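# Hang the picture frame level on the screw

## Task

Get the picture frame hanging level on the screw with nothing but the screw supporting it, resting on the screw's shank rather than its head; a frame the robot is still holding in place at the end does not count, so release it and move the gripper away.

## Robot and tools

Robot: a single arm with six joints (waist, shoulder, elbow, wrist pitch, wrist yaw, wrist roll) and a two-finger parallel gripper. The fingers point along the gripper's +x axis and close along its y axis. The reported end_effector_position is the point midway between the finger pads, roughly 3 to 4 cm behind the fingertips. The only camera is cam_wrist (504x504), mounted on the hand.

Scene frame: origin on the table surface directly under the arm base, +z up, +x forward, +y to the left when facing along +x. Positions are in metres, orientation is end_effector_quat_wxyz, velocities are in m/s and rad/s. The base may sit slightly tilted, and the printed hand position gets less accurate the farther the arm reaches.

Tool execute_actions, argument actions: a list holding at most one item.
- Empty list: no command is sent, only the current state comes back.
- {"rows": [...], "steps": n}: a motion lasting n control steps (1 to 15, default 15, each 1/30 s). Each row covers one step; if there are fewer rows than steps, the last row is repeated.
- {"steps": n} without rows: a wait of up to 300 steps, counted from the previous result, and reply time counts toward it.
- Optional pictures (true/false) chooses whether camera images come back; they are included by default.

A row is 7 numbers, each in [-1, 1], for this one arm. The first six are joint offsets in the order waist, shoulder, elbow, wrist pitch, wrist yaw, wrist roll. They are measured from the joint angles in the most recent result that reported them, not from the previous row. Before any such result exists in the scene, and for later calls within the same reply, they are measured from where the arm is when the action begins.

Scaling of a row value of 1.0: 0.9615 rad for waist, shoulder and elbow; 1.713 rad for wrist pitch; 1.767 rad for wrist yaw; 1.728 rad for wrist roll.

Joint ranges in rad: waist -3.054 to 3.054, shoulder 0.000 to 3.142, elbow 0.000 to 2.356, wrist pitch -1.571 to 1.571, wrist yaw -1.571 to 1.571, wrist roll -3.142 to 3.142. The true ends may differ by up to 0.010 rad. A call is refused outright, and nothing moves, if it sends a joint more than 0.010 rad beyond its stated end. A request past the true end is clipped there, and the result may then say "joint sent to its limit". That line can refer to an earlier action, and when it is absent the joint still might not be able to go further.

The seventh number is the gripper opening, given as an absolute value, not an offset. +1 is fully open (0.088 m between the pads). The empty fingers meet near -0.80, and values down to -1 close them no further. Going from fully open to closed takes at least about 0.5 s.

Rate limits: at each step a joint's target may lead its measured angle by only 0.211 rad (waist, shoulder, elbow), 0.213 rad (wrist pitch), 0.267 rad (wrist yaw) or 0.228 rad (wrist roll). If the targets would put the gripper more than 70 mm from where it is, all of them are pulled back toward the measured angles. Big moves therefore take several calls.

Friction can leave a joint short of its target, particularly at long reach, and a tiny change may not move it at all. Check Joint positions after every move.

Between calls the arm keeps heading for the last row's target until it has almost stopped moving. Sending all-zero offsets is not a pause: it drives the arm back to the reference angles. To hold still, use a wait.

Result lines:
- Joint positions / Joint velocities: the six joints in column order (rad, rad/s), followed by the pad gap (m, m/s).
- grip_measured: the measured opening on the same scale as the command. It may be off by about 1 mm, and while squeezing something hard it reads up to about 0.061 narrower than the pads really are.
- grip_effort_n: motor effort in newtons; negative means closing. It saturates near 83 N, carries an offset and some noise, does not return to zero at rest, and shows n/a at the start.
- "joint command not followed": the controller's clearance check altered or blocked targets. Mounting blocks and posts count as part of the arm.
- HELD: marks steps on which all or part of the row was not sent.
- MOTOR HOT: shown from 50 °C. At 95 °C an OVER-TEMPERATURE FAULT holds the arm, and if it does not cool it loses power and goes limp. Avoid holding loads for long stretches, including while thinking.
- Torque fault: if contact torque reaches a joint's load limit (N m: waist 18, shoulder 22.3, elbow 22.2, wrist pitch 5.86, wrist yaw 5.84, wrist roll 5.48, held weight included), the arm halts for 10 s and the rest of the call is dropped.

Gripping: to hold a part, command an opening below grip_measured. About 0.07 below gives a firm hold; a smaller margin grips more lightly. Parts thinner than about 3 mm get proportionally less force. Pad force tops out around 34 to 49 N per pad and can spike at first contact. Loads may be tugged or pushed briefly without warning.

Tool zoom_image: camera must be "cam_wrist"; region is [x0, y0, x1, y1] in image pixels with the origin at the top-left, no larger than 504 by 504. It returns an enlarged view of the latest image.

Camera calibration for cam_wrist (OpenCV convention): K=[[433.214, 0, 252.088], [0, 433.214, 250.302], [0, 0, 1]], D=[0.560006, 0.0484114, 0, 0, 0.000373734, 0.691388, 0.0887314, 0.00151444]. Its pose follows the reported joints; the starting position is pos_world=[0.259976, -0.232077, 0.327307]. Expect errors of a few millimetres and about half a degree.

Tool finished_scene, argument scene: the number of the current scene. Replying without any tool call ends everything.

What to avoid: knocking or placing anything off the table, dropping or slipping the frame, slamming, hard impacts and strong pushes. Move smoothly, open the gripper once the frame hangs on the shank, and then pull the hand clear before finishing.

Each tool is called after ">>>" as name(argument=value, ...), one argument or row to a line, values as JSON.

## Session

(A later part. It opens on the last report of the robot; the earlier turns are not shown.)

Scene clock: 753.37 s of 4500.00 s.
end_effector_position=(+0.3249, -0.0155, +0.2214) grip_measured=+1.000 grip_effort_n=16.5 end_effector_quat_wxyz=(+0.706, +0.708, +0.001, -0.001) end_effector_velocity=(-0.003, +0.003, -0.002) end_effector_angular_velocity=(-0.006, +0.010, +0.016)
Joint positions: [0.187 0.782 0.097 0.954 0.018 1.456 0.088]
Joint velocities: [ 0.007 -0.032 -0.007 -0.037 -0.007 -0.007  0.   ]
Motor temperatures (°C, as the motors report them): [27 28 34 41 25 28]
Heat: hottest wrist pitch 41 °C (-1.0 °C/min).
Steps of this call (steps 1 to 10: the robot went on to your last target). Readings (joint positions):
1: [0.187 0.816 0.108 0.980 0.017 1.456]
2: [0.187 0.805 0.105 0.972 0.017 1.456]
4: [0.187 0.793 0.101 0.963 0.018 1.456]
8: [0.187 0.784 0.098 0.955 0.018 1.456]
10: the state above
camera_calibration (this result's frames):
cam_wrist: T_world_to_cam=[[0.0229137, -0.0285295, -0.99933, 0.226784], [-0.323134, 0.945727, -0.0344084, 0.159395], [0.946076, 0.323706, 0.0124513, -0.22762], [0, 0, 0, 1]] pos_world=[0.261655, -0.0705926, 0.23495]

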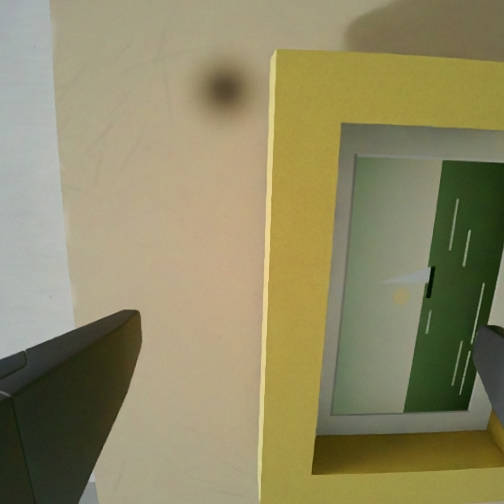

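I'll zoom in on the edges to measure how level the frame is against the wall's top edge.

>>> zoom_image(
  camera="cam_wrist",
  region=[240, 30, 380, 150],
)

>>> zoom_image(
  camera="cam_wrist",
  region=[240, 400, 380, 504],
)

>>> zoom_image(
  camera="cam_wrist",
  region=[20, 0, 140, 504],
)

Region (240, 30, 380, 150) of cam_wrist's 504x504 image, scaled by 3.600, with more detail than that image has; it fills the top 432 rows of this view, and the rest is white.

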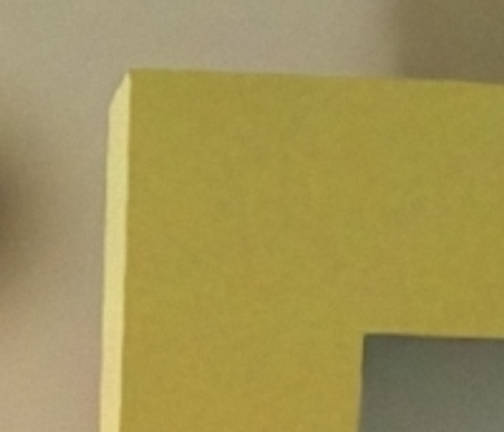

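Region (240, 400, 380, 504) of cam_wrist's 504x504 image, scaled by 3.600, with more detail than that image has; it fills the top 374 rows of this view, and the rest is white.

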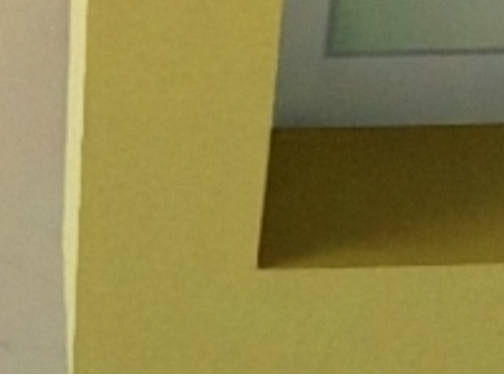

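Region (20, 0, 140, 504) of cam_wrist's 504x504 image, scaled by 1.000; it fills the left 120 columns of this view, and the rest is white.

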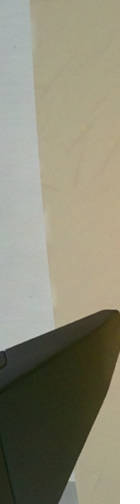

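>>> execute_actions(
  actions=[
    {"rows": [[0,-0.004,0.002,-0.004,0,-0.01,1],[-0.001,-0.011,0.006,-0.012,0,-0.025,1],[-0.003,-0.024,0.013,-0.025,-0.001,-0.045,1],[-0.005,-0.041,0.023,-0.044,-0.001,-0.07,1],[-0.008,-0.064,0.036,-0.068,-0.002,-0.1,1],[-0.011,-0.09,0.05,-0.096,-0.003,-0.133,1],[-0.014,-0.12,0.067,-0.127,-0.004,-0.166,1],[-0.018,-0.15,0.084,-0.159,-0.005,-0.2,1],[-0.022,-0.182,0.101,-0.193,-0.006,-0.233,1],[-0.026,-0.213,0.119,-0.226,-0.007,-0.266,1],[-0.03,-0.245,0.137,-0.259,-0.008,-0.3,1],[-0.034,-0.276,0.154,-0.293,-0.009,-0.333,1],[-0.037,-0.308,0.172,-0.326,-0.01,-0.366,1],[-0.04,-0.339,0.189,-0.36,-0.011,-0.4,1],[-0.042,-0.371,0.207,-0.393,-0.012,-0.433,1]], "steps": 15},
  ],
  pictures=false,
)

>>> execute_actions(
  actions=[
    {"rows": [[-0.008,-0.117,0.072,-0.124,-0.002,-0.125,1],[-0.009,-0.149,0.09,-0.158,-0.002,-0.158,1],[-0.009,-0.18,0.107,-0.191,-0.002,-0.191,1],[-0.009,-0.212,0.125,-0.224,-0.002,-0.224,1],[-0.009,-0.243,0.143,-0.258,-0.002,-0.257,1],[-0.009,-0.275,0.16,-0.291,-0.002,-0.29,1],[-0.009,-0.306,0.178,-0.325,-0.002,-0.323,1],[-0.009,-0.336,0.195,-0.357,-0.002,-0.356,1],[-0.009,-0.365,0.211,-0.387,-0.002,-0.389,1],[-0.009,-0.39,0.225,-0.414,-0.002,-0.422,1],[-0.009,-0.413,0.238,-0.438,-0.002,-0.455,1],[-0.009,-0.432,0.249,-0.458,-0.002,-0.488,1],[-0.009,-0.447,0.258,-0.474,-0.002,-0.52,1],[-0.009,-0.458,0.265,-0.486,-0.002,-0.548,1],[-0.009,-0.466,0.27,-0.494,-0.002,-0.567,1]], "steps": 15},
  ],
  pictures=false,
)

>>> execute_actions(
  actions=[
    {"steps": 14},
  ],
)

Scene clock: 828.63 s of 4500.00 s.
end_effector_position=(+0.3176, -0.0239, +0.2438) grip_measured=+1.000 grip_effort_n=15.6 end_effector_quat_wxyz=(+0.882, +0.469, +0.048, -0.028) end_effector_velocity=(-0.068, -0.028, +0.107) end_effector_angular_velocity=(-1.713, +0.271, +0.178)
Joint positions: [0.157 0.513 0.238 0.437 0.004 0.868 0.088]
Joint velocities: [-0.095 -0.896  0.491 -1.648 -0.051 -1.707  0.   ]
Motor temperatures (°C, as the motors report them): [27 27 34 40 25 28]
Heat: hottest wrist pitch 40 °C (+0.0 °C/min).
Steps of this call (steps 1 to 30: the robot went on to your last target; steps 31 to 90: nothing new was sent; then 71.77 s passed at rest; steps 91 to 105: all 15 steps of this action). Readings (joint positions):
91: [0.187 0.780 0.096 0.952 0.018 1.455]
92: [0.187 0.780 0.096 0.949 0.018 1.446]
94: [0.187 0.770 0.097 0.924 0.018 1.406]
98: [0.180 0.708 0.125 0.795 0.016 1.247]
105: the state above

Scene clock: 829.13 s of 4500.00 s.
end_effector_position=(+0.2529, -0.0283, +0.2825) grip_measured=+1.000 grip_effort_n=14.2 end_effector_quat_wxyz=(+0.990, +0.066, +0.121, -0.005) end_effector_velocity=(-0.108, -0.001, +0.043) end_effector_angular_velocity=(-1.383, +0.076, +0.363)
Joint positions: [ 0.151  0.108  0.461 -0.325  0.004  0.025  0.088]
Joint velocities: [ 0.002 -0.462  0.266 -0.813 -0.007 -1.429  0.   ]
Motor temperatures (°C, as the motors report them): [27 27 34 40 25 28]
Heat: hottest wrist pitch 40 °C (+0.0 °C/min).
Steps of this call (steps 1 to 15: all 15 steps of this action). Readings (joint positions):
1: [0.155 0.484 0.253 0.382 0.004 0.812]
2: [0.154 0.455 0.269 0.326 0.004 0.755]
4: [0.153 0.397 0.300 0.214 0.004 0.642]
8: [0.152 0.278 0.365 -0.010 0.004 0.413]
15: the state above

Scene clock: 829.60 s of 4500.00 s.
end_effector_position=(+0.2429, -0.0281, +0.2829) grip_measured=+1.000 grip_effort_n=13.7 end_effector_quat_wxyz=(+0.991, +0.001, +0.132, +0.004) end_effector_velocity=(-0.001, +0.001, +0.001) end_effector_angular_velocity=(-0.020, -0.003, +0.010)
Joint positions: [ 0.151  0.069  0.483 -0.406  0.003 -0.107  0.088]
Joint velocities: [-0.002 -0.007  0.002 -0.007 -0.007 -0.022  0.   ]
Motor temperatures (°C, as the motors report them): [27 27 34 40 25 28]
Heat: hottest wrist pitch 40 °C (+0.0 °C/min).
Steps of this call (steps 1 to 14: the robot went on to your last target). Readings (joint positions):
1: [0.151 0.095 0.469 -0.347 0.004 -0.012]
2: [0.151 0.086 0.474 -0.363 0.003 -0.039]
4: [0.151 0.077 0.480 -0.383 0.003 -0.072]
8: [0.151 0.071 0.482 -0.401 0.003 -0.099]
14: the state above
camera_calibration (this result's frames):
cam_wrist: T_world_to_cam=[[0.0408114, -0.998972, 0.0197288, -0.0301773], [-0.558965, -0.0391931, -0.828265, 0.40108], [0.828186, 0.0227749, -0.55999, 0.0354383], [0, 0, 0, 1]] pos_world=[0.196072, -0.0152338, 0.352641]

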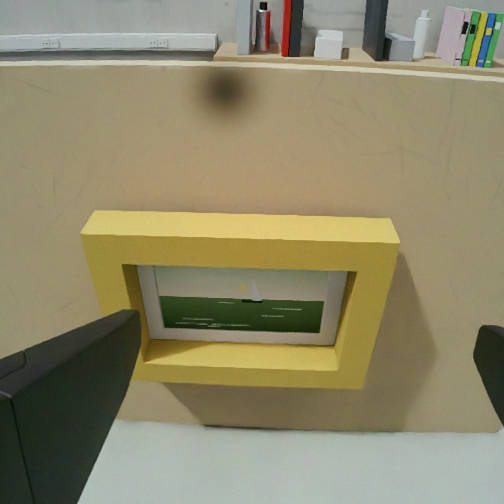

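The frame looks close to level. I'll measure the edges in detail and compare them with the wall's top and bottom edges.

>>> zoom_image(
  camera="cam_wrist",
  region=[60, 195, 160, 285],
)

>>> zoom_image(
  camera="cam_wrist",
  region=[330, 195, 430, 285],
)

>>> zoom_image(
  camera="cam_wrist",
  region=[60, 45, 160, 95],
)

>>> zoom_image(
  camera="cam_wrist",
  region=[344, 45, 444, 95],
)

>>> zoom_image(
  camera="cam_wrist",
  region=[110, 360, 210, 445],
)

>>> zoom_image(
  camera="cam_wrist",
  region=[310, 360, 410, 445],
)

Region (60, 195, 160, 285) of cam_wrist's 504x504 image, scaled by 5.040, with more detail than that image has; it fills the top 454 rows of this view, and the rest is white.

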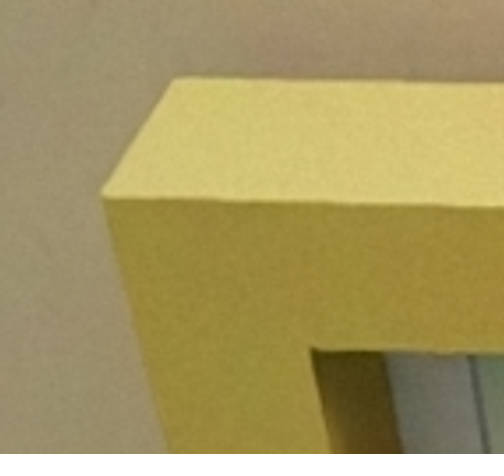

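Region (330, 195, 430, 285) of cam_wrist's 504x504 image, scaled by 5.040, with more detail than that image has; it fills the top 454 rows of this view, and the rest is white.

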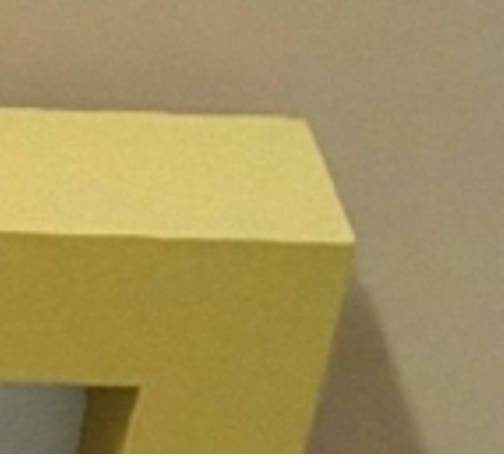

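Region (60, 45, 160, 95) of cam_wrist's 504x504 image, scaled by 5.040, with more detail than that image has.

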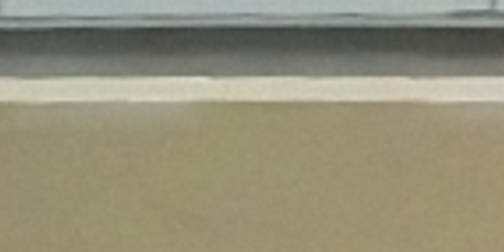

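Region (344, 45, 444, 95) of cam_wrist's 504x504 image, scaled by 5.040, with more detail than that image has.

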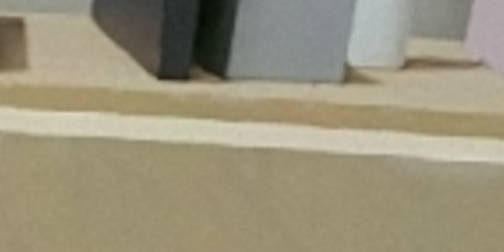

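Region (110, 360, 210, 445) of cam_wrist's 504x504 image, scaled by 5.040, with more detail than that image has; it fills the top 428 rows of this view, and the rest is white.

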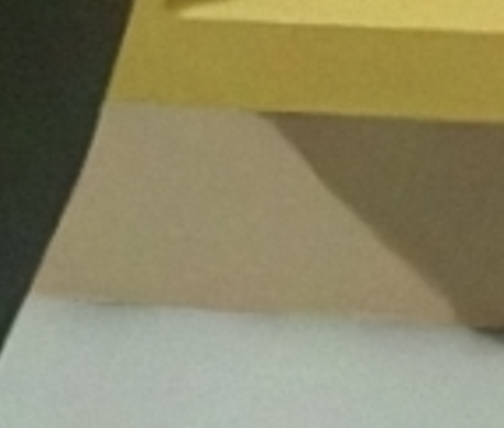

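Region (310, 360, 410, 445) of cam_wrist's 504x504 image, scaled by 5.040, with more detail than that image has; it fills the top 428 rows of this view, and the rest is white.

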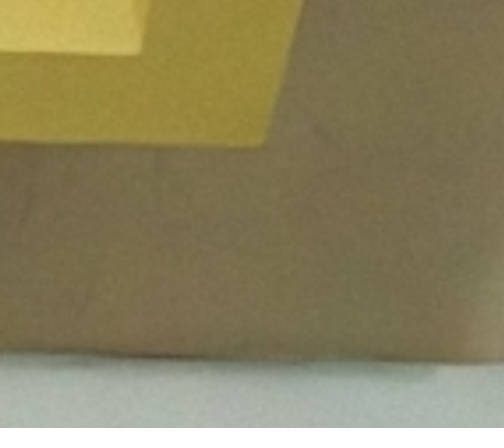

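>>> execute_actions(
  actions=[
    {"rows": [[0,0.004,0.012,-0.002,0,0,1],[0.001,0.013,0.022,-0.006,0.001,0.001,1],[0.003,0.026,0.036,-0.012,0.002,0.002,1],[0.005,0.043,0.056,-0.02,0.003,0.003,1],[0.007,0.065,0.08,-0.029,0.004,0.005,1],[0.01,0.091,0.11,-0.041,0.006,0.007,1],[0.013,0.122,0.144,-0.055,0.008,0.009,1],[0.017,0.156,0.183,-0.07,0.01,0.012,1],[0.021,0.194,0.225,-0.087,0.013,0.014,1],[0.025,0.232,0.268,-0.104,0.015,0.017,1],[0.029,0.271,0.311,-0.122,0.018,0.02,1],[0.033,0.309,0.354,-0.138,0.02,0.023,1],[0.037,0.348,0.397,-0.156,0.023,0.026,1],[0.041,0.385,0.44,-0.173,0.025,0.029,1],[0.045,0.423,0.483,-0.19,0.028,0.032,1]], "steps": 15},
  ],
  pictures=false,
)

>>> execute_actions(
  actions=[
    {"rows": [[0.018,0.152,0.178,-0.064,0.011,0.012,1],[0.022,0.19,0.221,-0.081,0.013,0.015,1],[0.026,0.229,0.264,-0.098,0.016,0.018,1],[0.03,0.267,0.306,-0.115,0.018,0.021,1],[0.035,0.305,0.349,-0.132,0.021,0.024,1],[0.039,0.343,0.392,-0.149,0.023,0.027,1],[0.043,0.381,0.434,-0.166,0.026,0.029,1],[0.047,0.419,0.477,-0.184,0.028,0.032,1],[0.051,0.457,0.52,-0.201,0.031,0.035,1],[0.055,0.495,0.563,-0.218,0.033,0.038,1],[0.059,0.533,0.605,-0.235,0.036,0.041,1],[0.063,0.572,0.648,-0.252,0.038,0.044,1],[0.067,0.61,0.691,-0.269,0.041,0.046,1],[0.071,0.648,0.734,-0.286,0.043,0.049,1],[0.075,0.686,0.776,-0.303,0.046,0.052,1]], "steps": 15},
  ],
  pictures=false,
)

>>> execute_actions(
  actions=[
    {"rows": [[0.018,0.152,0.178,-0.064,0.011,0.012,1],[0.022,0.191,0.222,-0.081,0.013,0.015,1],[0.026,0.229,0.264,-0.098,0.016,0.018,1],[0.031,0.267,0.307,-0.115,0.018,0.021,1],[0.035,0.304,0.349,-0.132,0.021,0.024,1],[0.039,0.342,0.392,-0.149,0.023,0.027,1],[0.043,0.378,0.433,-0.165,0.026,0.029,1],[0.047,0.413,0.472,-0.181,0.028,0.032,1],[0.051,0.445,0.508,-0.195,0.03,0.034,1],[0.054,0.474,0.541,-0.208,0.032,0.036,1],[0.057,0.5,0.571,-0.22,0.034,0.038,1],[0.06,0.523,0.597,-0.23,0.035,0.04,1],[0.062,0.543,0.62,-0.239,0.037,0.042,1],[0.064,0.559,0.638,-0.246,0.038,0.043,1],[0.065,0.569,0.65,-0.251,0.039,0.044,1]], "steps": 15},
  ],
  pictures=false,
)

>>> execute_actions(
  actions=[
    {"steps": 12},
  ],
)

Scene clock: 903.37 s of 4500.00 s.
end_effector_position=(+0.2610, -0.0321, +0.3197) grip_measured=+1.000 grip_effort_n=14.2 end_effector_quat_wxyz=(+0.972, +0.017, +0.234, +0.009) end_effector_velocity=(+0.085, -0.009, +0.121) end_effector_angular_velocity=(+0.095, +0.684, +0.024)
Joint positions: [ 0.182  0.374  0.825 -0.651  0.038 -0.069  0.088]
Joint velocities: [ 0.11   1.053  1.194 -0.828  0.11   0.139  0.   ]
Motor temperatures (°C, as the motors report them): [27 26 40 40 25 28]
Heat: hottest elbow 40 °C (+0.0 °C/min).
Steps of this call (steps 1 to 30: the robot went on to your last target; steps 31 to 90: nothing new was sent; then 70.27 s passed at rest; steps 91 to 105: all 15 steps of this action). Readings (joint positions):
91: [0.151 0.069 0.484 -0.407 0.003 -0.108]
92: [0.151 0.070 0.485 -0.409 0.003 -0.108]
94: [0.151 0.081 0.496 -0.421 0.003 -0.108]
98: [0.158 0.149 0.568 -0.475 0.011 -0.099]
105: the state above

Scene clock: 903.87 s of 4500.00 s.
end_effector_position=(+0.3194, -0.0328, +0.3602) grip_measured=+1.000 grip_effort_n=13.7 end_effector_quat_wxyz=(+0.914, +0.027, +0.405, +0.009) end_effector_velocity=(+0.137, +0.009, +0.034) end_effector_angular_velocity=(-0.029, +0.711, +0.003)
Joint positions: [ 0.24   0.925  1.447 -1.086  0.104  0.004  0.088]
Joint velocities: [ 0.11   1.096  1.233 -0.857  0.139  0.139  0.   ]
Motor temperatures (°C, as the motors report them): [27 26 40 40 25 28]
Heat: hottest elbow 40 °C (+0.0 °C/min).
Steps of this call (steps 1 to 15: all 15 steps of this action). Readings (joint positions):
1: [0.185 0.411 0.867 -0.680 0.043 -0.064]
2: [0.189 0.448 0.909 -0.708 0.047 -0.059]
4: [0.197 0.523 0.994 -0.764 0.056 -0.049]
8: [0.213 0.670 1.159 -0.881 0.073 -0.030]
15: the state above

Scene clock: 904.37 s of 4500.00 s.
end_effector_position=(+0.3803, -0.0210, +0.3546) grip_measured=+1.000 grip_effort_n=14.2 end_effector_quat_wxyz=(+0.840, +0.013, +0.543, +0.002) end_effector_velocity=(+0.067, +0.022, -0.038) end_effector_angular_velocity=(-0.063, +0.373, +0.027)
Joint positions: [ 0.294  1.416  1.999 -1.469  0.163  0.07   0.088]
Joint velocities: [ 0.061  0.574  0.618 -0.432  0.066  0.066  0.   ]
Motor temperatures (°C, as the motors report them): [27 26 40 40 25 28]
Heat: hottest elbow 40 °C (+0.0 °C/min).
Steps of this call (steps 1 to 15: all 15 steps of this action). Readings (joint positions):
1: [0.244 0.962 1.489 -1.116 0.109 0.009]
2: [0.248 0.999 1.531 -1.144 0.113 0.014]
4: [0.255 1.073 1.616 -1.200 0.122 0.024]
8: [0.271 1.218 1.780 -1.315 0.139 0.043]
15: the state above

Scene clock: 904.77 s of 4500.00 s.
end_effector_position=(+0.3847, -0.0199, +0.3540) grip_measured=+1.000 grip_effort_n=13.7 end_effector_quat_wxyz=(+0.832, +0.011, +0.554, +0.001) end_effector_velocity=(-0.001, +0.004, -0.001) end_effector_angular_velocity=(+0.017, +0.008, +0.019)
Joint positions: [ 0.299  1.462  2.06  -1.512  0.17   0.077  0.088]
Joint velocities: [ 0.002  0.002  0.002 -0.007 -0.022 -0.007  0.   ]
Motor temperatures (°C, as the motors report them): [27 26 40 40 25 28]
Heat: hottest elbow 40 °C (+0.0 °C/min).
Steps of this call (steps 1 to 12: the robot went on to your last target). Readings (joint positions):
1: [0.295 1.432 2.016 -1.480 0.165 0.072]
2: [0.297 1.444 2.027 -1.489 0.167 0.073]
4: [0.298 1.457 2.041 -1.501 0.168 0.075]
8: [0.299 1.462 2.055 -1.510 0.170 0.077]
12: the state above
camera_calibration (this result's frames):
cam_wrist: T_world_to_cam=[[0.0275189, -0.999151, -0.0306736, -0.00618907], [-0.997462, -0.0254308, -0.0665028, 0.438846], [0.0656663, 0.0324259, -0.997315, 0.405892], [0, 0, 0, 1]] pos_world=[0.41125, -0.008185, 0.433796]

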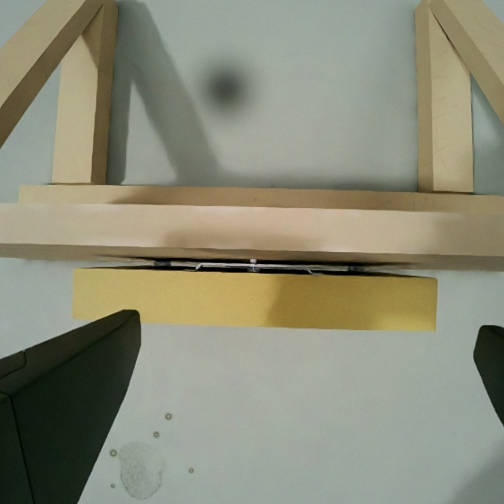

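>>> zoom_image(
  camera="cam_wrist",
  region=[175, 240, 335, 295],
)

>>> zoom_image(
  camera="cam_wrist",
  region=[225, 248, 285, 284],
)

>>> zoom_image(
  camera="cam_wrist",
  region=[60, 240, 450, 340],
)

Region (175, 240, 335, 295) of cam_wrist's 504x504 image, scaled by 3.150, with more detail than that image has; it fills the top 173 rows of this view, and the rest is white.

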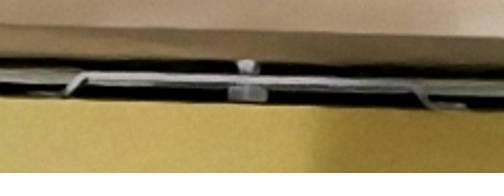

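Region (225, 248, 285, 284) of cam_wrist's 504x504 image, scaled by 8.400, with more detail than that image has; it fills the top 302 rows of this view, and the rest is white.

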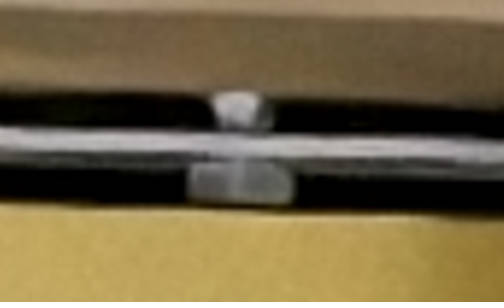

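Region (60, 240, 450, 340) of cam_wrist's 504x504 image, scaled by 1.292, with more detail than that image has; it fills the top 129 rows of this view, and the rest is white.

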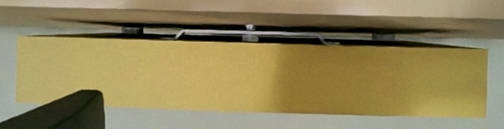

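>>> execute_actions(
  actions=[
    {"rows": [[0.002,-0.015,0,0,0.001,-0.003,1],[0.005,-0.04,-0.005,0,0.003,-0.008,1],[0.008,-0.07,-0.015,0,0.005,-0.014,1],[0.012,-0.105,-0.03,0.005,0.008,-0.021,1],[0.016,-0.145,-0.05,0.01,0.01,-0.028,1],[0.02,-0.185,-0.075,0.02,0.013,-0.036,1],[0.024,-0.23,-0.105,0.03,0.016,-0.044,1],[0.028,-0.275,-0.14,0.045,0.019,-0.052,1],[0.032,-0.32,-0.175,0.06,0.021,-0.059,1],[0.036,-0.365,-0.21,0.075,0.024,-0.066,1],[0.039,-0.41,-0.25,0.09,0.026,-0.071,1],[0.041,-0.455,-0.29,0.11,0.027,-0.075,1],[0.042,-0.5,-0.33,0.13,0.028,-0.077,1],[0.042,-0.54,-0.372,0.152,0.028,-0.077,1],[0.042,-0.575,-0.415,0.176,0.028,-0.077,1]], "steps": 15},
  ],
  pictures=false,
)

>>> execute_actions(
  actions=[
    {"rows": [[0.003,-0.14,-0.165,0.085,0.002,-0.004,1],[0.003,-0.165,-0.21,0.113,0.002,-0.004,1],[0.003,-0.185,-0.257,0.144,0.002,-0.004,1],[0.003,-0.2,-0.305,0.176,0.002,-0.004,1],[0.003,-0.213,-0.355,0.208,0.002,-0.004,1],[0.003,-0.223,-0.405,0.24,0.002,-0.004,1],[0.003,-0.23,-0.455,0.272,0.002,-0.004,1],[0.003,-0.236,-0.505,0.304,0.002,-0.004,1],[0.003,-0.24,-0.555,0.336,0.002,-0.004,1],[0.003,-0.24,-0.605,0.368,0.002,-0.004,1],[0.003,-0.24,-0.655,0.4,0.002,-0.004,1],[0.003,-0.24,-0.705,0.432,0.002,-0.004,1],[0.003,-0.24,-0.748,0.46,0.002,-0.004,1],[0.003,-0.24,-0.783,0.483,0.002,-0.004,1],[0.003,-0.24,-0.81,0.5,0.002,-0.004,1]], "steps": 15},
  ],
  pictures=false,
)

>>> execute_actions(
  actions=[
    {"steps": 10},
  ],
  pictures=false,
)

Scene clock: 1025.27 s of 4500.00 s.
end_effector_position=(+0.3097, -0.0392, +0.4237) grip_measured=+1.000 grip_effort_n=14.2 end_effector_quat_wxyz=(+0.921, -0.020, +0.389, +0.013) end_effector_velocity=(-0.163, -0.041, +0.096) end_effector_angular_velocity=(+0.073, -1.108, -0.080)
Joint positions: [ 0.333  1.012  1.781 -1.306  0.213 -0.041  0.088]
Joint velocities: [ 0.032 -1.253 -1.111  0.989  0.037 -0.125  0.   ]
Motor temperatures (°C, as the motors report them): [27 31 38 33 25 28]
Heat: hottest elbow 38 °C (+0.0 °C/min).
Steps of this call (steps 1 to 30: the robot went on to your last target; steps 31 to 90: nothing new was sent; then 117.00 s passed at rest; steps 91 to 105: all 15 steps of this action). Readings (joint positions):
91: [0.299 1.464 2.060 -1.514 0.171 0.077]
92: [0.299 1.462 2.060 -1.514 0.171 0.077]
94: [0.302 1.443 2.054 -1.512 0.175 0.065]
98: [0.314 1.329 1.992 -1.477 0.189 0.023]
105: the state above

Scene clock: 1025.77 s of 4500.00 s.
end_effector_position=(+0.3484, -0.0221, +0.3538) grip_measured=+1.000 grip_effort_n=13.7 end_effector_quat_wxyz=(+0.966, +0.006, +0.258, -0.001) end_effector_velocity=(+0.081, +0.059, -0.286) end_effector_angular_velocity=(+0.006, +0.021, +0.004)
Joint positions: [ 0.334  0.793  1.116 -0.575  0.215 -0.045  0.088]
Joint velocities: [-0.002 -0.002 -1.189  1.165 -0.007  0.007  0.   ]
Motor temperatures (°C, as the motors report them): [27 31 38 33 25 28]
Heat: hottest elbow 38 °C (+0.0 °C/min).
Steps of this call (steps 1 to 15: all 15 steps of this action). Readings (joint positions):
1: [0.334 0.972 1.743 -1.269 0.214 -0.042]
2: [0.334 0.936 1.704 -1.228 0.214 -0.043]
4: [0.334 0.877 1.623 -1.138 0.215 -0.044]
8: [0.334 0.809 1.442 -0.932 0.215 -0.044]
15: the state above

Scene clock: 1026.10 s of 4500.00 s.
end_effector_position=(+0.3552, -0.0182, +0.3356) grip_measured=+1.000 grip_effort_n=13.7 end_effector_quat_wxyz=(+0.969, +0.008, +0.246, -0.003) end_effector_velocity=(-0.000, +0.001, -0.005) end_effector_angular_velocity=(+0.011, -0.012, -0.001)
Joint positions: [ 0.334  0.787  1.018 -0.457  0.215 -0.045  0.088]
Joint velocities: [-0.002 -0.012 -0.037  0.037 -0.007  0.007  0.   ]
Motor temperatures (°C, as the motors report them): [27 31 38 34 25 28]
Heat: hottest elbow 38 °C (+0.0 °C/min).
Steps of this call (steps 1 to 10: the robot went on to your last target). Readings (joint positions):
1: [0.334 0.793 1.083 -0.544 0.215 -0.045]
2: [0.334 0.793 1.059 -0.522 0.215 -0.045]
4: [0.334 0.793 1.032 -0.490 0.215 -0.045]
8: [0.334 0.789 1.020 -0.461 0.215 -0.045]
10: the state above

>>> execute_actions(
  actions=[
    {"rows": [[0.001,0.003,-0.02,0.008,0,-0.001,1],[0.002,0.006,-0.032,0.017,0.001,-0.002,1],[0.003,0.01,-0.049,0.029,0.001,-0.003,1],[0.004,0.015,-0.069,0.043,0.002,-0.004,1],[0.005,0.021,-0.092,0.06,0.002,-0.005,1],[0.005,0.027,-0.118,0.078,0.0025,-0.006,1],[0.005,0.034,-0.144,0.097,0.0025,-0.0064,1],[0.005,0.041,-0.172,0.118,0.0025,-0.0064,1],[0.005,0.048,-0.198,0.137,0.0025,-0.0064,1],[0.005,0.054,-0.224,0.155,0.0025,-0.0064,1],[0.005,0.06,-0.247,0.172,0.0025,-0.0064,1],[0.005,0.065,-0.267,0.186,0.0025,-0.0064,1],[0.005,0.0695,-0.284,0.198,0.0025,-0.0064,1],[0.005,0.0725,-0.296,0.206,0.0025,-0.0064,1],[0.005,0.0738,-0.3016,0.2102,0.0025,-0.0064,1]], "steps": 15},
  ],
  pictures=false,
)

>>> execute_actions(
  actions=[
    {"steps": 12},
  ],
)

Scene clock: 1040.93 s of 4500.00 s.
end_effector_position=(+0.3723, -0.0046, +0.2686) grip_measured=+1.000 grip_effort_n=13.7 end_effector_quat_wxyz=(+0.970, +0.004, +0.245, -0.002) end_effector_velocity=(+0.004, +0.022, -0.145) end_effector_angular_velocity=(-0.037, +0.084, +0.015)
Joint positions: [ 0.335  0.846  0.775 -0.154  0.217 -0.052  0.088]
Joint velocities: [-0.002  0.12  -0.457  0.491  0.007 -0.022  0.   ]
Motor temperatures (°C, as the motors report them): [27 30 38 36 25 28]
Heat: hottest elbow 38 °C (+0.0 °C/min).
Steps of this call (steps 1 to 30: the robot went on to your last target; steps 31 to 90: nothing new was sent; then 11.33 s passed at rest; steps 91 to 105: all 15 steps of this action). Readings (joint positions):
91: [0.334 0.787 1.013 -0.451 0.215 -0.045]
92: [0.334 0.787 1.010 -0.446 0.215 -0.045]
94: [0.334 0.787 0.996 -0.422 0.215 -0.046]
98: [0.335 0.801 0.928 -0.333 0.216 -0.050]
105: the state above

Scene clock: 1041.33 s of 4500.00 s.
end_effector_position=(+0.3736, -0.0031, +0.2607) grip_measured=+1.000 grip_effort_n=14.2 end_effector_quat_wxyz=(+0.971, +0.005, +0.240, -0.002) end_effector_velocity=(-0.002, +0.001, -0.005) end_effector_angular_velocity=(+0.008, +0.007, +0.002)
Joint positions: [ 0.336  0.854  0.74  -0.102  0.217 -0.052  0.088]
Joint velocities: [-0.002 -0.002 -0.017  0.007 -0.007  0.007  0.   ]
Motor temperatures (°C, as the motors report them): [27 30 38 36 25 28]
Heat: hottest elbow 38 °C (+0.0 °C/min).
Steps of this call (steps 1 to 12: the robot went on to your last target). Readings (joint positions):
1: [0.336 0.850 0.763 -0.141 0.217 -0.052]
2: [0.336 0.852 0.754 -0.130 0.217 -0.052]
4: [0.336 0.854 0.745 -0.116 0.217 -0.052]
8: [0.336 0.854 0.742 -0.104 0.217 -0.052]
12: the state above
camera_calibration (this result's frames):
cam_wrist: T_world_to_cam=[[0.0303677, -0.999521, 0.00601533, -0.00255102], [-0.727798, -0.0262364, -0.685289, 0.4826], [0.685118, 0.0164327, -0.728246, 0.0114344], [0, 0, 0, 1]] pos_world=[0.343479, 0.00992399, 0.339063]

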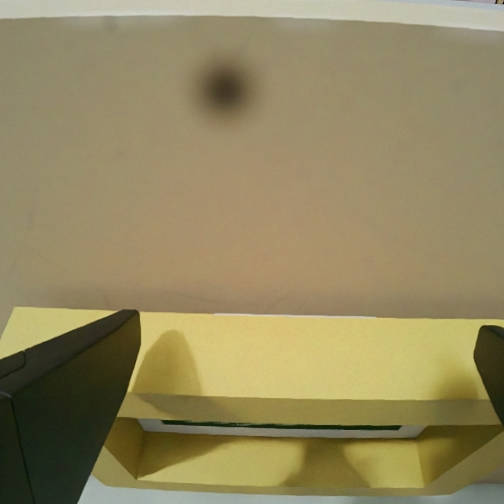

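>>> execute_actions(
  actions=[
    {"rows": [[0,0,0,-0.003,0,0,1],[0,0,0,-0.005,0,0,1],[0,0,0,-0.007,0,0,1],[0,0,0,-0.009,0,0,1],[0,0,0,-0.011,0,0,1],[0,0,0,-0.013,0,0,1],[0,0,0,-0.0145,0,0,1],[0,0,0,-0.016,0,0,1],[0,0,0,-0.0175,0,0,1],[0,0,0,-0.019,0,0,1],[0,0,0,-0.0202,0,0,1],[0,0,0,-0.0214,0,0,1],[0,0,0,-0.0226,0,0,1],[0,0,0,-0.0238,0,0,1],[0,0,0,-0.025,0,0,1]], "steps": 15},
  ],
  pictures=false,
)

>>> execute_actions(
  actions=[
    {"steps": 10},
  ],
)

Scene clock: 1064.73 s of 4500.00 s.
end_effector_position=(+0.3703, -0.0026, +0.2546) grip_measured=+1.000 grip_effort_n=13.7 end_effector_quat_wxyz=(+0.967, +0.002, +0.256, -0.001) end_effector_velocity=(-0.005, +0.001, -0.011) end_effector_angular_velocity=(-0.011, +0.045, +0.015)
Joint positions: [ 0.336  0.854  0.739 -0.133  0.217 -0.052  0.088]
Joint velocities: [-0.002  0.002 -0.007 -0.037 -0.007 -0.007  0.   ]
Motor temperatures (°C, as the motors report them): [27 29 37 39 25 28]
Heat: hottest wrist pitch 39 °C (+1.0 °C/min).
Steps of this call (steps 1 to 30: the robot went on to your last target; steps 31 to 90: nothing new was sent; then 19.90 s passed at rest; steps 91 to 105: all 15 steps of this action). Readings (joint positions):
91: [0.336 0.854 0.739 -0.101 0.217 -0.052]
92: [0.336 0.854 0.739 -0.101 0.217 -0.052]
94: [0.336 0.854 0.739 -0.106 0.217 -0.052]
98: [0.336 0.854 0.739 -0.119 0.217 -0.052]
105: the state above

Scene clock: 1065.07 s of 4500.00 s.
end_effector_position=(+0.3700, -0.0026, +0.2541) grip_measured=+1.000 grip_effort_n=13.7 end_effector_quat_wxyz=(+0.966, +0.002, +0.257, -0.001) end_effector_velocity=(+0.000, +0.000, +0.001) end_effector_angular_velocity=(-0.002, -0.007, +0.007)
Joint positions: [ 0.336  0.854  0.739 -0.136  0.217 -0.052  0.088]
Joint velocities: [-0.002 -0.002 -0.002  0.007 -0.007 -0.007  0.   ]
Motor temperatures (°C, as the motors report them): [27 29 37 39 25 28]
Heat: hottest wrist pitch 39 °C (+1.0 °C/min).
Steps of this call (steps 1 to 10: the robot went on to your last target). Readings (joint positions):
1: [0.336 0.854 0.739 -0.135 0.217 -0.052]
2: [0.336 0.854 0.739 -0.135 0.217 -0.052]
4: [0.336 0.854 0.739 -0.136 0.217 -0.052]
8: [0.336 0.854 0.739 -0.136 0.217 -0.052]
10: the state above
camera_calibration (this result's frames):
cam_wrist: T_world_to_cam=[[0.0359976, -0.999297, 0.0104285, -0.0051486], [-0.75041, -0.0339206, -0.660102, 0.477409], [0.659992, 0.0159365, -0.751103, 0.0241784], [0, 0, 0, 1]] pos_world=[0.34248, 0.0106637, 0.333353]

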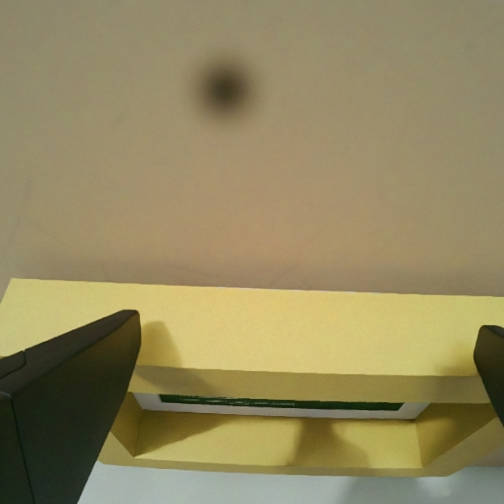

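>>> execute_actions(
  actions=[
    {"rows": [[0,0,0,-0.006,0,0,1],[0,0,0,-0.007,0,0,1],[0,0,0,-0.008,0,0,1],[0,0,0,-0.009,0,0,1],[0,0,0,-0.01,0,0,1],[0,0,0,-0.011,0,0,1],[0,0,0,-0.012,0,0,1]], "steps": 12},
  ],
)

Scene clock: 1076.83 s of 4500.00 s.
end_effector_position=(+0.3694, -0.0026, +0.2532) grip_measured=+1.000 grip_effort_n=13.7 end_effector_quat_wxyz=(+0.966, +0.001, +0.259, -0.000) end_effector_velocity=(+0.000, +0.000, +0.001) end_effector_angular_velocity=(+0.011, -0.007, -0.001)
Joint positions: [ 0.336  0.854  0.74  -0.143  0.217 -0.052  0.088]
Joint velocities: [-0.002 -0.002 -0.002  0.007 -0.007  0.007  0.   ]
Motor temperatures (°C, as the motors report them): [27 29 38 38 25 28]
Heat: hottest elbow 38 °C (+0.0 °C/min).
Steps of this call (steps 1 to 15: the robot went on to your last target; steps 16 to 90: nothing new was sent; then 8.37 s passed at rest; steps 91 to 102: all 12 steps of this action). Readings (joint positions):
91: [0.336 0.854 0.739 -0.136 0.217 -0.052]
92: [0.336 0.854 0.739 -0.137 0.217 -0.052]
94: [0.336 0.854 0.739 -0.138 0.217 -0.052]
98: [0.336 0.854 0.739 -0.141 0.217 -0.052]
102: the state above
camera_calibration (this result's frames):
cam_wrist: T_world_to_cam=[[0.0369397, -0.999255, 0.0111374, -0.00560314], [-0.75405, -0.0351853, -0.655874, 0.476667], [0.655777, 0.0158296, -0.754789, 0.0263962], [0, 0, 0, 1]] pos_world=[0.342328, 0.0107548, 0.332619]

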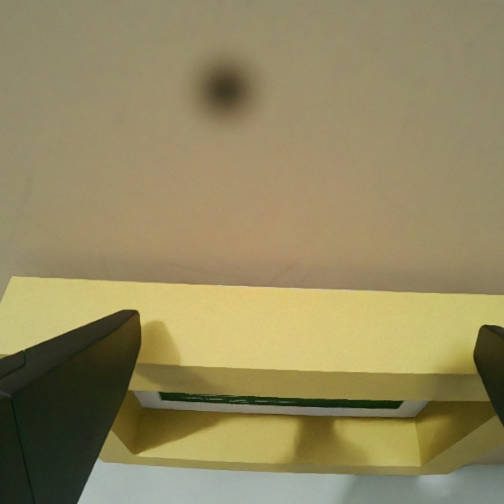

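>>> zoom_image(
  camera="cam_wrist",
  region=[0, 260, 180, 400],
)

>>> zoom_image(
  camera="cam_wrist",
  region=[324, 260, 504, 400],
)

Region (0, 260, 180, 400) of cam_wrist's 504x504 image, scaled by 2.800, with more detail than that image has.

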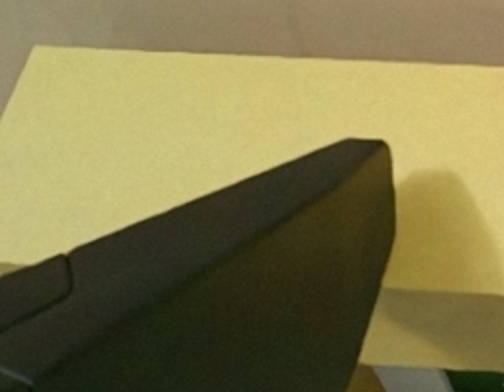

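Region (324, 260, 504, 400) of cam_wrist's 504x504 image, scaled by 2.800, with more detail than that image has.

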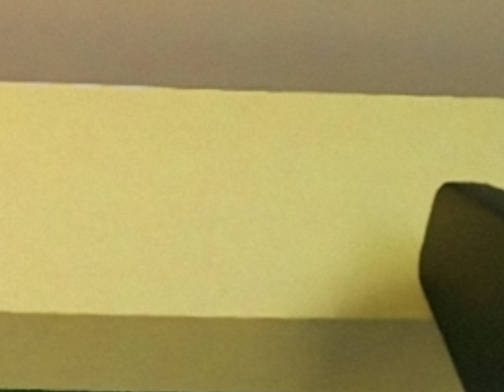

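>>> execute_actions(
  actions=[
    {"rows": [[0,0,0,0.004,0,0,1],[0,0,0,0.009,0,0,1],[0,-0.008,0,0.014,0,0,1],[0,-0.02,0,0.018,0,0,1],[0,-0.04,0,0.02,0,0,1],[-0.005,-0.065,0,0.02,-0.003,-0.003,1],[-0.012,-0.095,-0.012,0.018,-0.008,-0.007,1],[-0.02,-0.13,-0.022,0.014,-0.013,-0.011,1],[-0.03,-0.168,-0.034,0.008,-0.019,-0.015,1],[-0.04,-0.208,-0.047,0,-0.025,-0.019,1],[-0.05,-0.248,-0.06,-0.009,-0.032,-0.023,1],[-0.06,-0.288,-0.074,-0.018,-0.038,-0.027,1],[-0.07,-0.328,-0.088,-0.028,-0.044,-0.03,1],[-0.08,-0.368,-0.102,-0.038,-0.051,-0.033,1],[-0.09,-0.408,-0.116,-0.048,-0.057,-0.034,1]], "steps": 15},
  ],
  pictures=false,
)

>>> execute_actions(
  actions=[
    {"rows": [[-0.04,-0.158,-0.065,-0.038,-0.024,-0.007,1],[-0.05,-0.198,-0.08,-0.048,-0.03,-0.007,1],[-0.06,-0.238,-0.095,-0.058,-0.036,-0.007,1],[-0.07,-0.277,-0.11,-0.068,-0.042,-0.007,1],[-0.08,-0.315,-0.125,-0.078,-0.048,-0.007,1],[-0.089,-0.351,-0.139,-0.087,-0.054,-0.007,1],[-0.098,-0.385,-0.153,-0.096,-0.059,-0.007,1],[-0.106,-0.416,-0.166,-0.104,-0.064,-0.007,1],[-0.113,-0.444,-0.178,-0.112,-0.069,-0.007,1],[-0.12,-0.468,-0.188,-0.118,-0.073,-0.007,1],[-0.125,-0.488,-0.197,-0.124,-0.076,-0.007,1],[-0.129,-0.504,-0.204,-0.128,-0.079,-0.007,1],[-0.132,-0.516,-0.209,-0.131,-0.081,-0.007,1],[-0.134,-0.523,-0.212,-0.133,-0.082,-0.007,1],[-0.135,-0.526,-0.213,-0.134,-0.082,-0.007,1]], "steps": 15},
  ],
  pictures=false,
)

>>> execute_actions(
  actions=[
    {"steps": 10},
  ],
)

Scene clock: 1123.23 s of 4500.00 s.
end_effector_position=(+0.3269, -0.0219, +0.3020) grip_measured=+1.000 grip_effort_n=14.2 end_effector_quat_wxyz=(+0.985, +0.001, +0.170, -0.002) end_effector_velocity=(-0.210, -0.051, +0.043) end_effector_angular_velocity=(-0.069, -0.297, +0.036)
Joint positions: [ 0.277  0.566  0.678 -0.18   0.148 -0.095  0.088]
Joint velocities: [-0.276 -1.126 -0.379 -0.447 -0.315 -0.139  0.   ]
Motor temperatures (°C, as the motors report them): [27 28 39 34 25 28]
Heat: hottest elbow 39 °C (+0.0 °C/min).
Steps of this call (steps 1 to 15: the robot went on to your last target; steps 16 to 90: nothing new was sent; then 42.90 s passed at rest; steps 91 to 105: all 15 steps of this action). Readings (joint positions):
91: [0.336 0.854 0.740 -0.143 0.217 -0.052]
92: [0.336 0.854 0.740 -0.141 0.217 -0.052]
94: [0.336 0.851 0.740 -0.135 0.217 -0.052]
98: [0.331 0.808 0.737 -0.122 0.209 -0.057]
105: the state above

Scene clock: 1123.73 s of 4500.00 s.
end_effector_position=(+0.2466, -0.0293, +0.2871) grip_measured=+1.000 grip_effort_n=13.7 end_effector_quat_wxyz=(+0.991, +0.002, +0.131, +0.001) end_effector_velocity=(-0.050, +0.004, -0.039) end_effector_angular_velocity=(-0.006, -0.023, +0.009)
Joint positions: [ 0.159  0.096  0.498 -0.392  0.016 -0.104  0.088]
Joint velocities: [-0.1   -0.359 -0.168 -0.168 -0.11  -0.007  0.   ]
Motor temperatures (°C, as the motors report them): [27 28 39 34 25 28]
Heat: hottest elbow 39 °C (+0.0 °C/min).
Steps of this call (steps 1 to 15: all 15 steps of this action). Readings (joint positions):
1: [0.267 0.528 0.665 -0.197 0.137 -0.098]
2: [0.258 0.489 0.651 -0.214 0.127 -0.100]
4: [0.239 0.411 0.623 -0.247 0.106 -0.102]
8: [0.201 0.262 0.569 -0.312 0.065 -0.103]
15: the state above

Scene clock: 1124.07 s of 4500.00 s.
end_effector_position=(+0.2423, -0.0289, +0.2840) grip_measured=+1.000 grip_effort_n=13.7 end_effector_quat_wxyz=(+0.992, +0.002, +0.130, +0.001) end_effector_velocity=(-0.002, +0.001, -0.001) end_effector_angular_velocity=(-0.034, -0.003, +0.014)
Joint positions: [ 0.15   0.065  0.485 -0.407  0.006 -0.104  0.088]
Joint velocities: [-0.002 -0.017 -0.007 -0.007 -0.007 -0.037  0.   ]
Motor temperatures (°C, as the motors report them): [27 28 39 35 25 28]
Heat: hottest elbow 39 °C (+0.0 °C/min).
Steps of this call (steps 1 to 10: the robot went on to your last target). Readings (joint positions):
1: [0.156 0.086 0.494 -0.396 0.013 -0.104]
2: [0.154 0.080 0.491 -0.399 0.011 -0.104]
4: [0.152 0.072 0.488 -0.403 0.009 -0.104]
8: [0.150 0.066 0.485 -0.406 0.006 -0.104]
10: the state above
camera_calibration (this result's frames):
cam_wrist: T_world_to_cam=[[0.0356291, -0.999195, 0.0184463, -0.0293326], [-0.556398, -0.0351658, -0.830172, 0.401622], [0.830152, 0.0193148, -0.557203, 0.0351394], [0, 0, 0, 1]] pos_world=[0.195336, -0.0158644, 0.353536]

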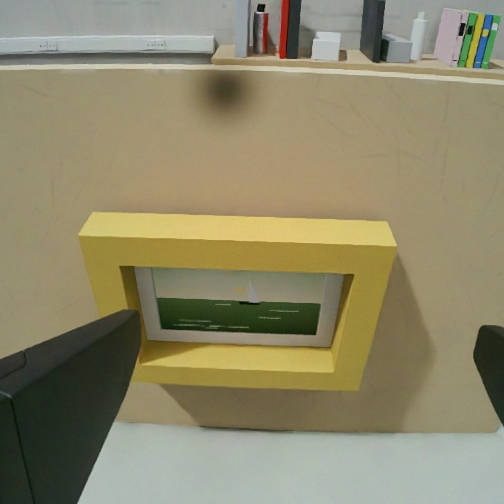

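>>> zoom_image(
  camera="cam_wrist",
  region=[60, 195, 160, 285],
)

>>> zoom_image(
  camera="cam_wrist",
  region=[330, 195, 430, 285],
)

>>> zoom_image(
  camera="cam_wrist",
  region=[60, 45, 160, 95],
)

>>> zoom_image(
  camera="cam_wrist",
  region=[344, 45, 444, 95],
)

>>> zoom_image(
  camera="cam_wrist",
  region=[110, 360, 210, 445],
)

>>> zoom_image(
  camera="cam_wrist",
  region=[310, 360, 410, 445],
)

Region (60, 195, 160, 285) of cam_wrist's 504x504 image, scaled by 5.040, with more detail than that image has; it fills the top 454 rows of this view, and the rest is white.

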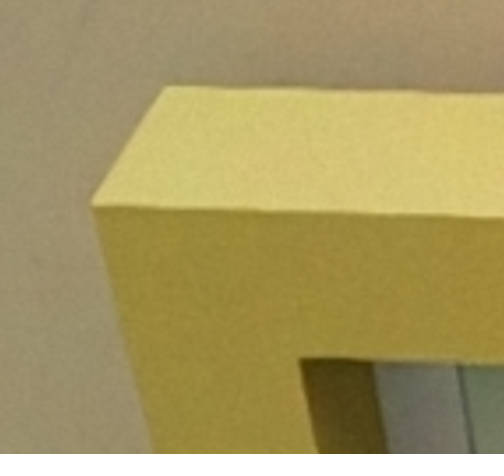

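Region (330, 195, 430, 285) of cam_wrist's 504x504 image, scaled by 5.040, with more detail than that image has; it fills the top 454 rows of this view, and the rest is white.

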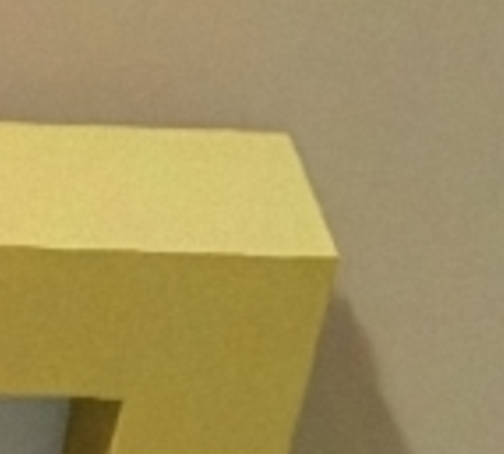

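Region (60, 45, 160, 95) of cam_wrist's 504x504 image, scaled by 5.040, with more detail than that image has.

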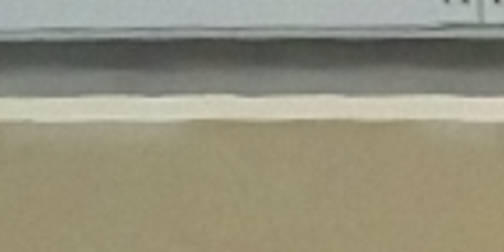

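Region (344, 45, 444, 95) of cam_wrist's 504x504 image, scaled by 5.040, with more detail than that image has.

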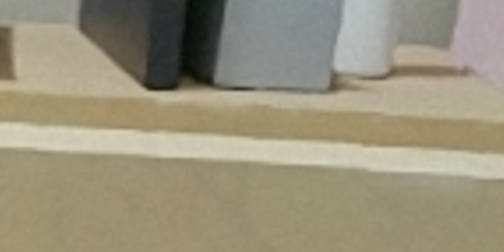

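Region (110, 360, 210, 445) of cam_wrist's 504x504 image, scaled by 5.040, with more detail than that image has; it fills the top 428 rows of this view, and the rest is white.

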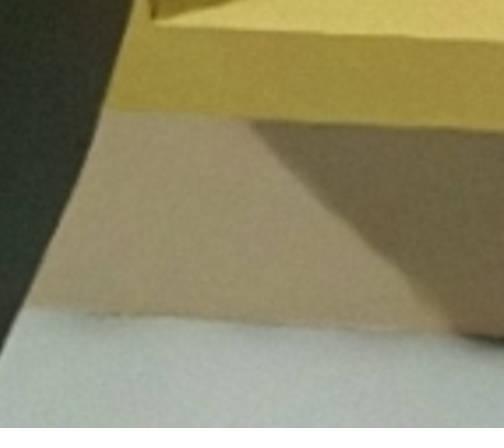

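Region (310, 360, 410, 445) of cam_wrist's 504x504 image, scaled by 5.040, with more detail than that image has; it fills the top 428 rows of this view, and the rest is white.

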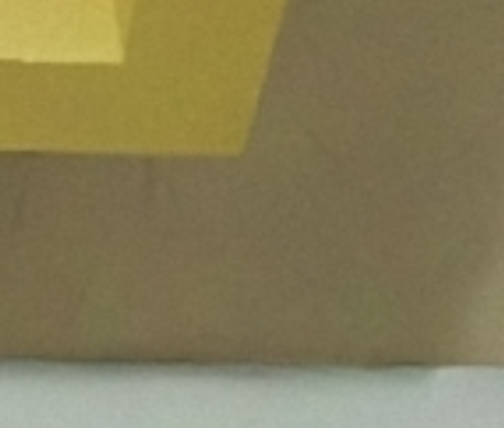

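The frame now hangs in the centre notch on the screw's shank, within about 0.3° of level, and the arm is clear. I'm ending scene 1.

>>> finished_scene(
  scene=1,
)

The scene is finished: the task was done.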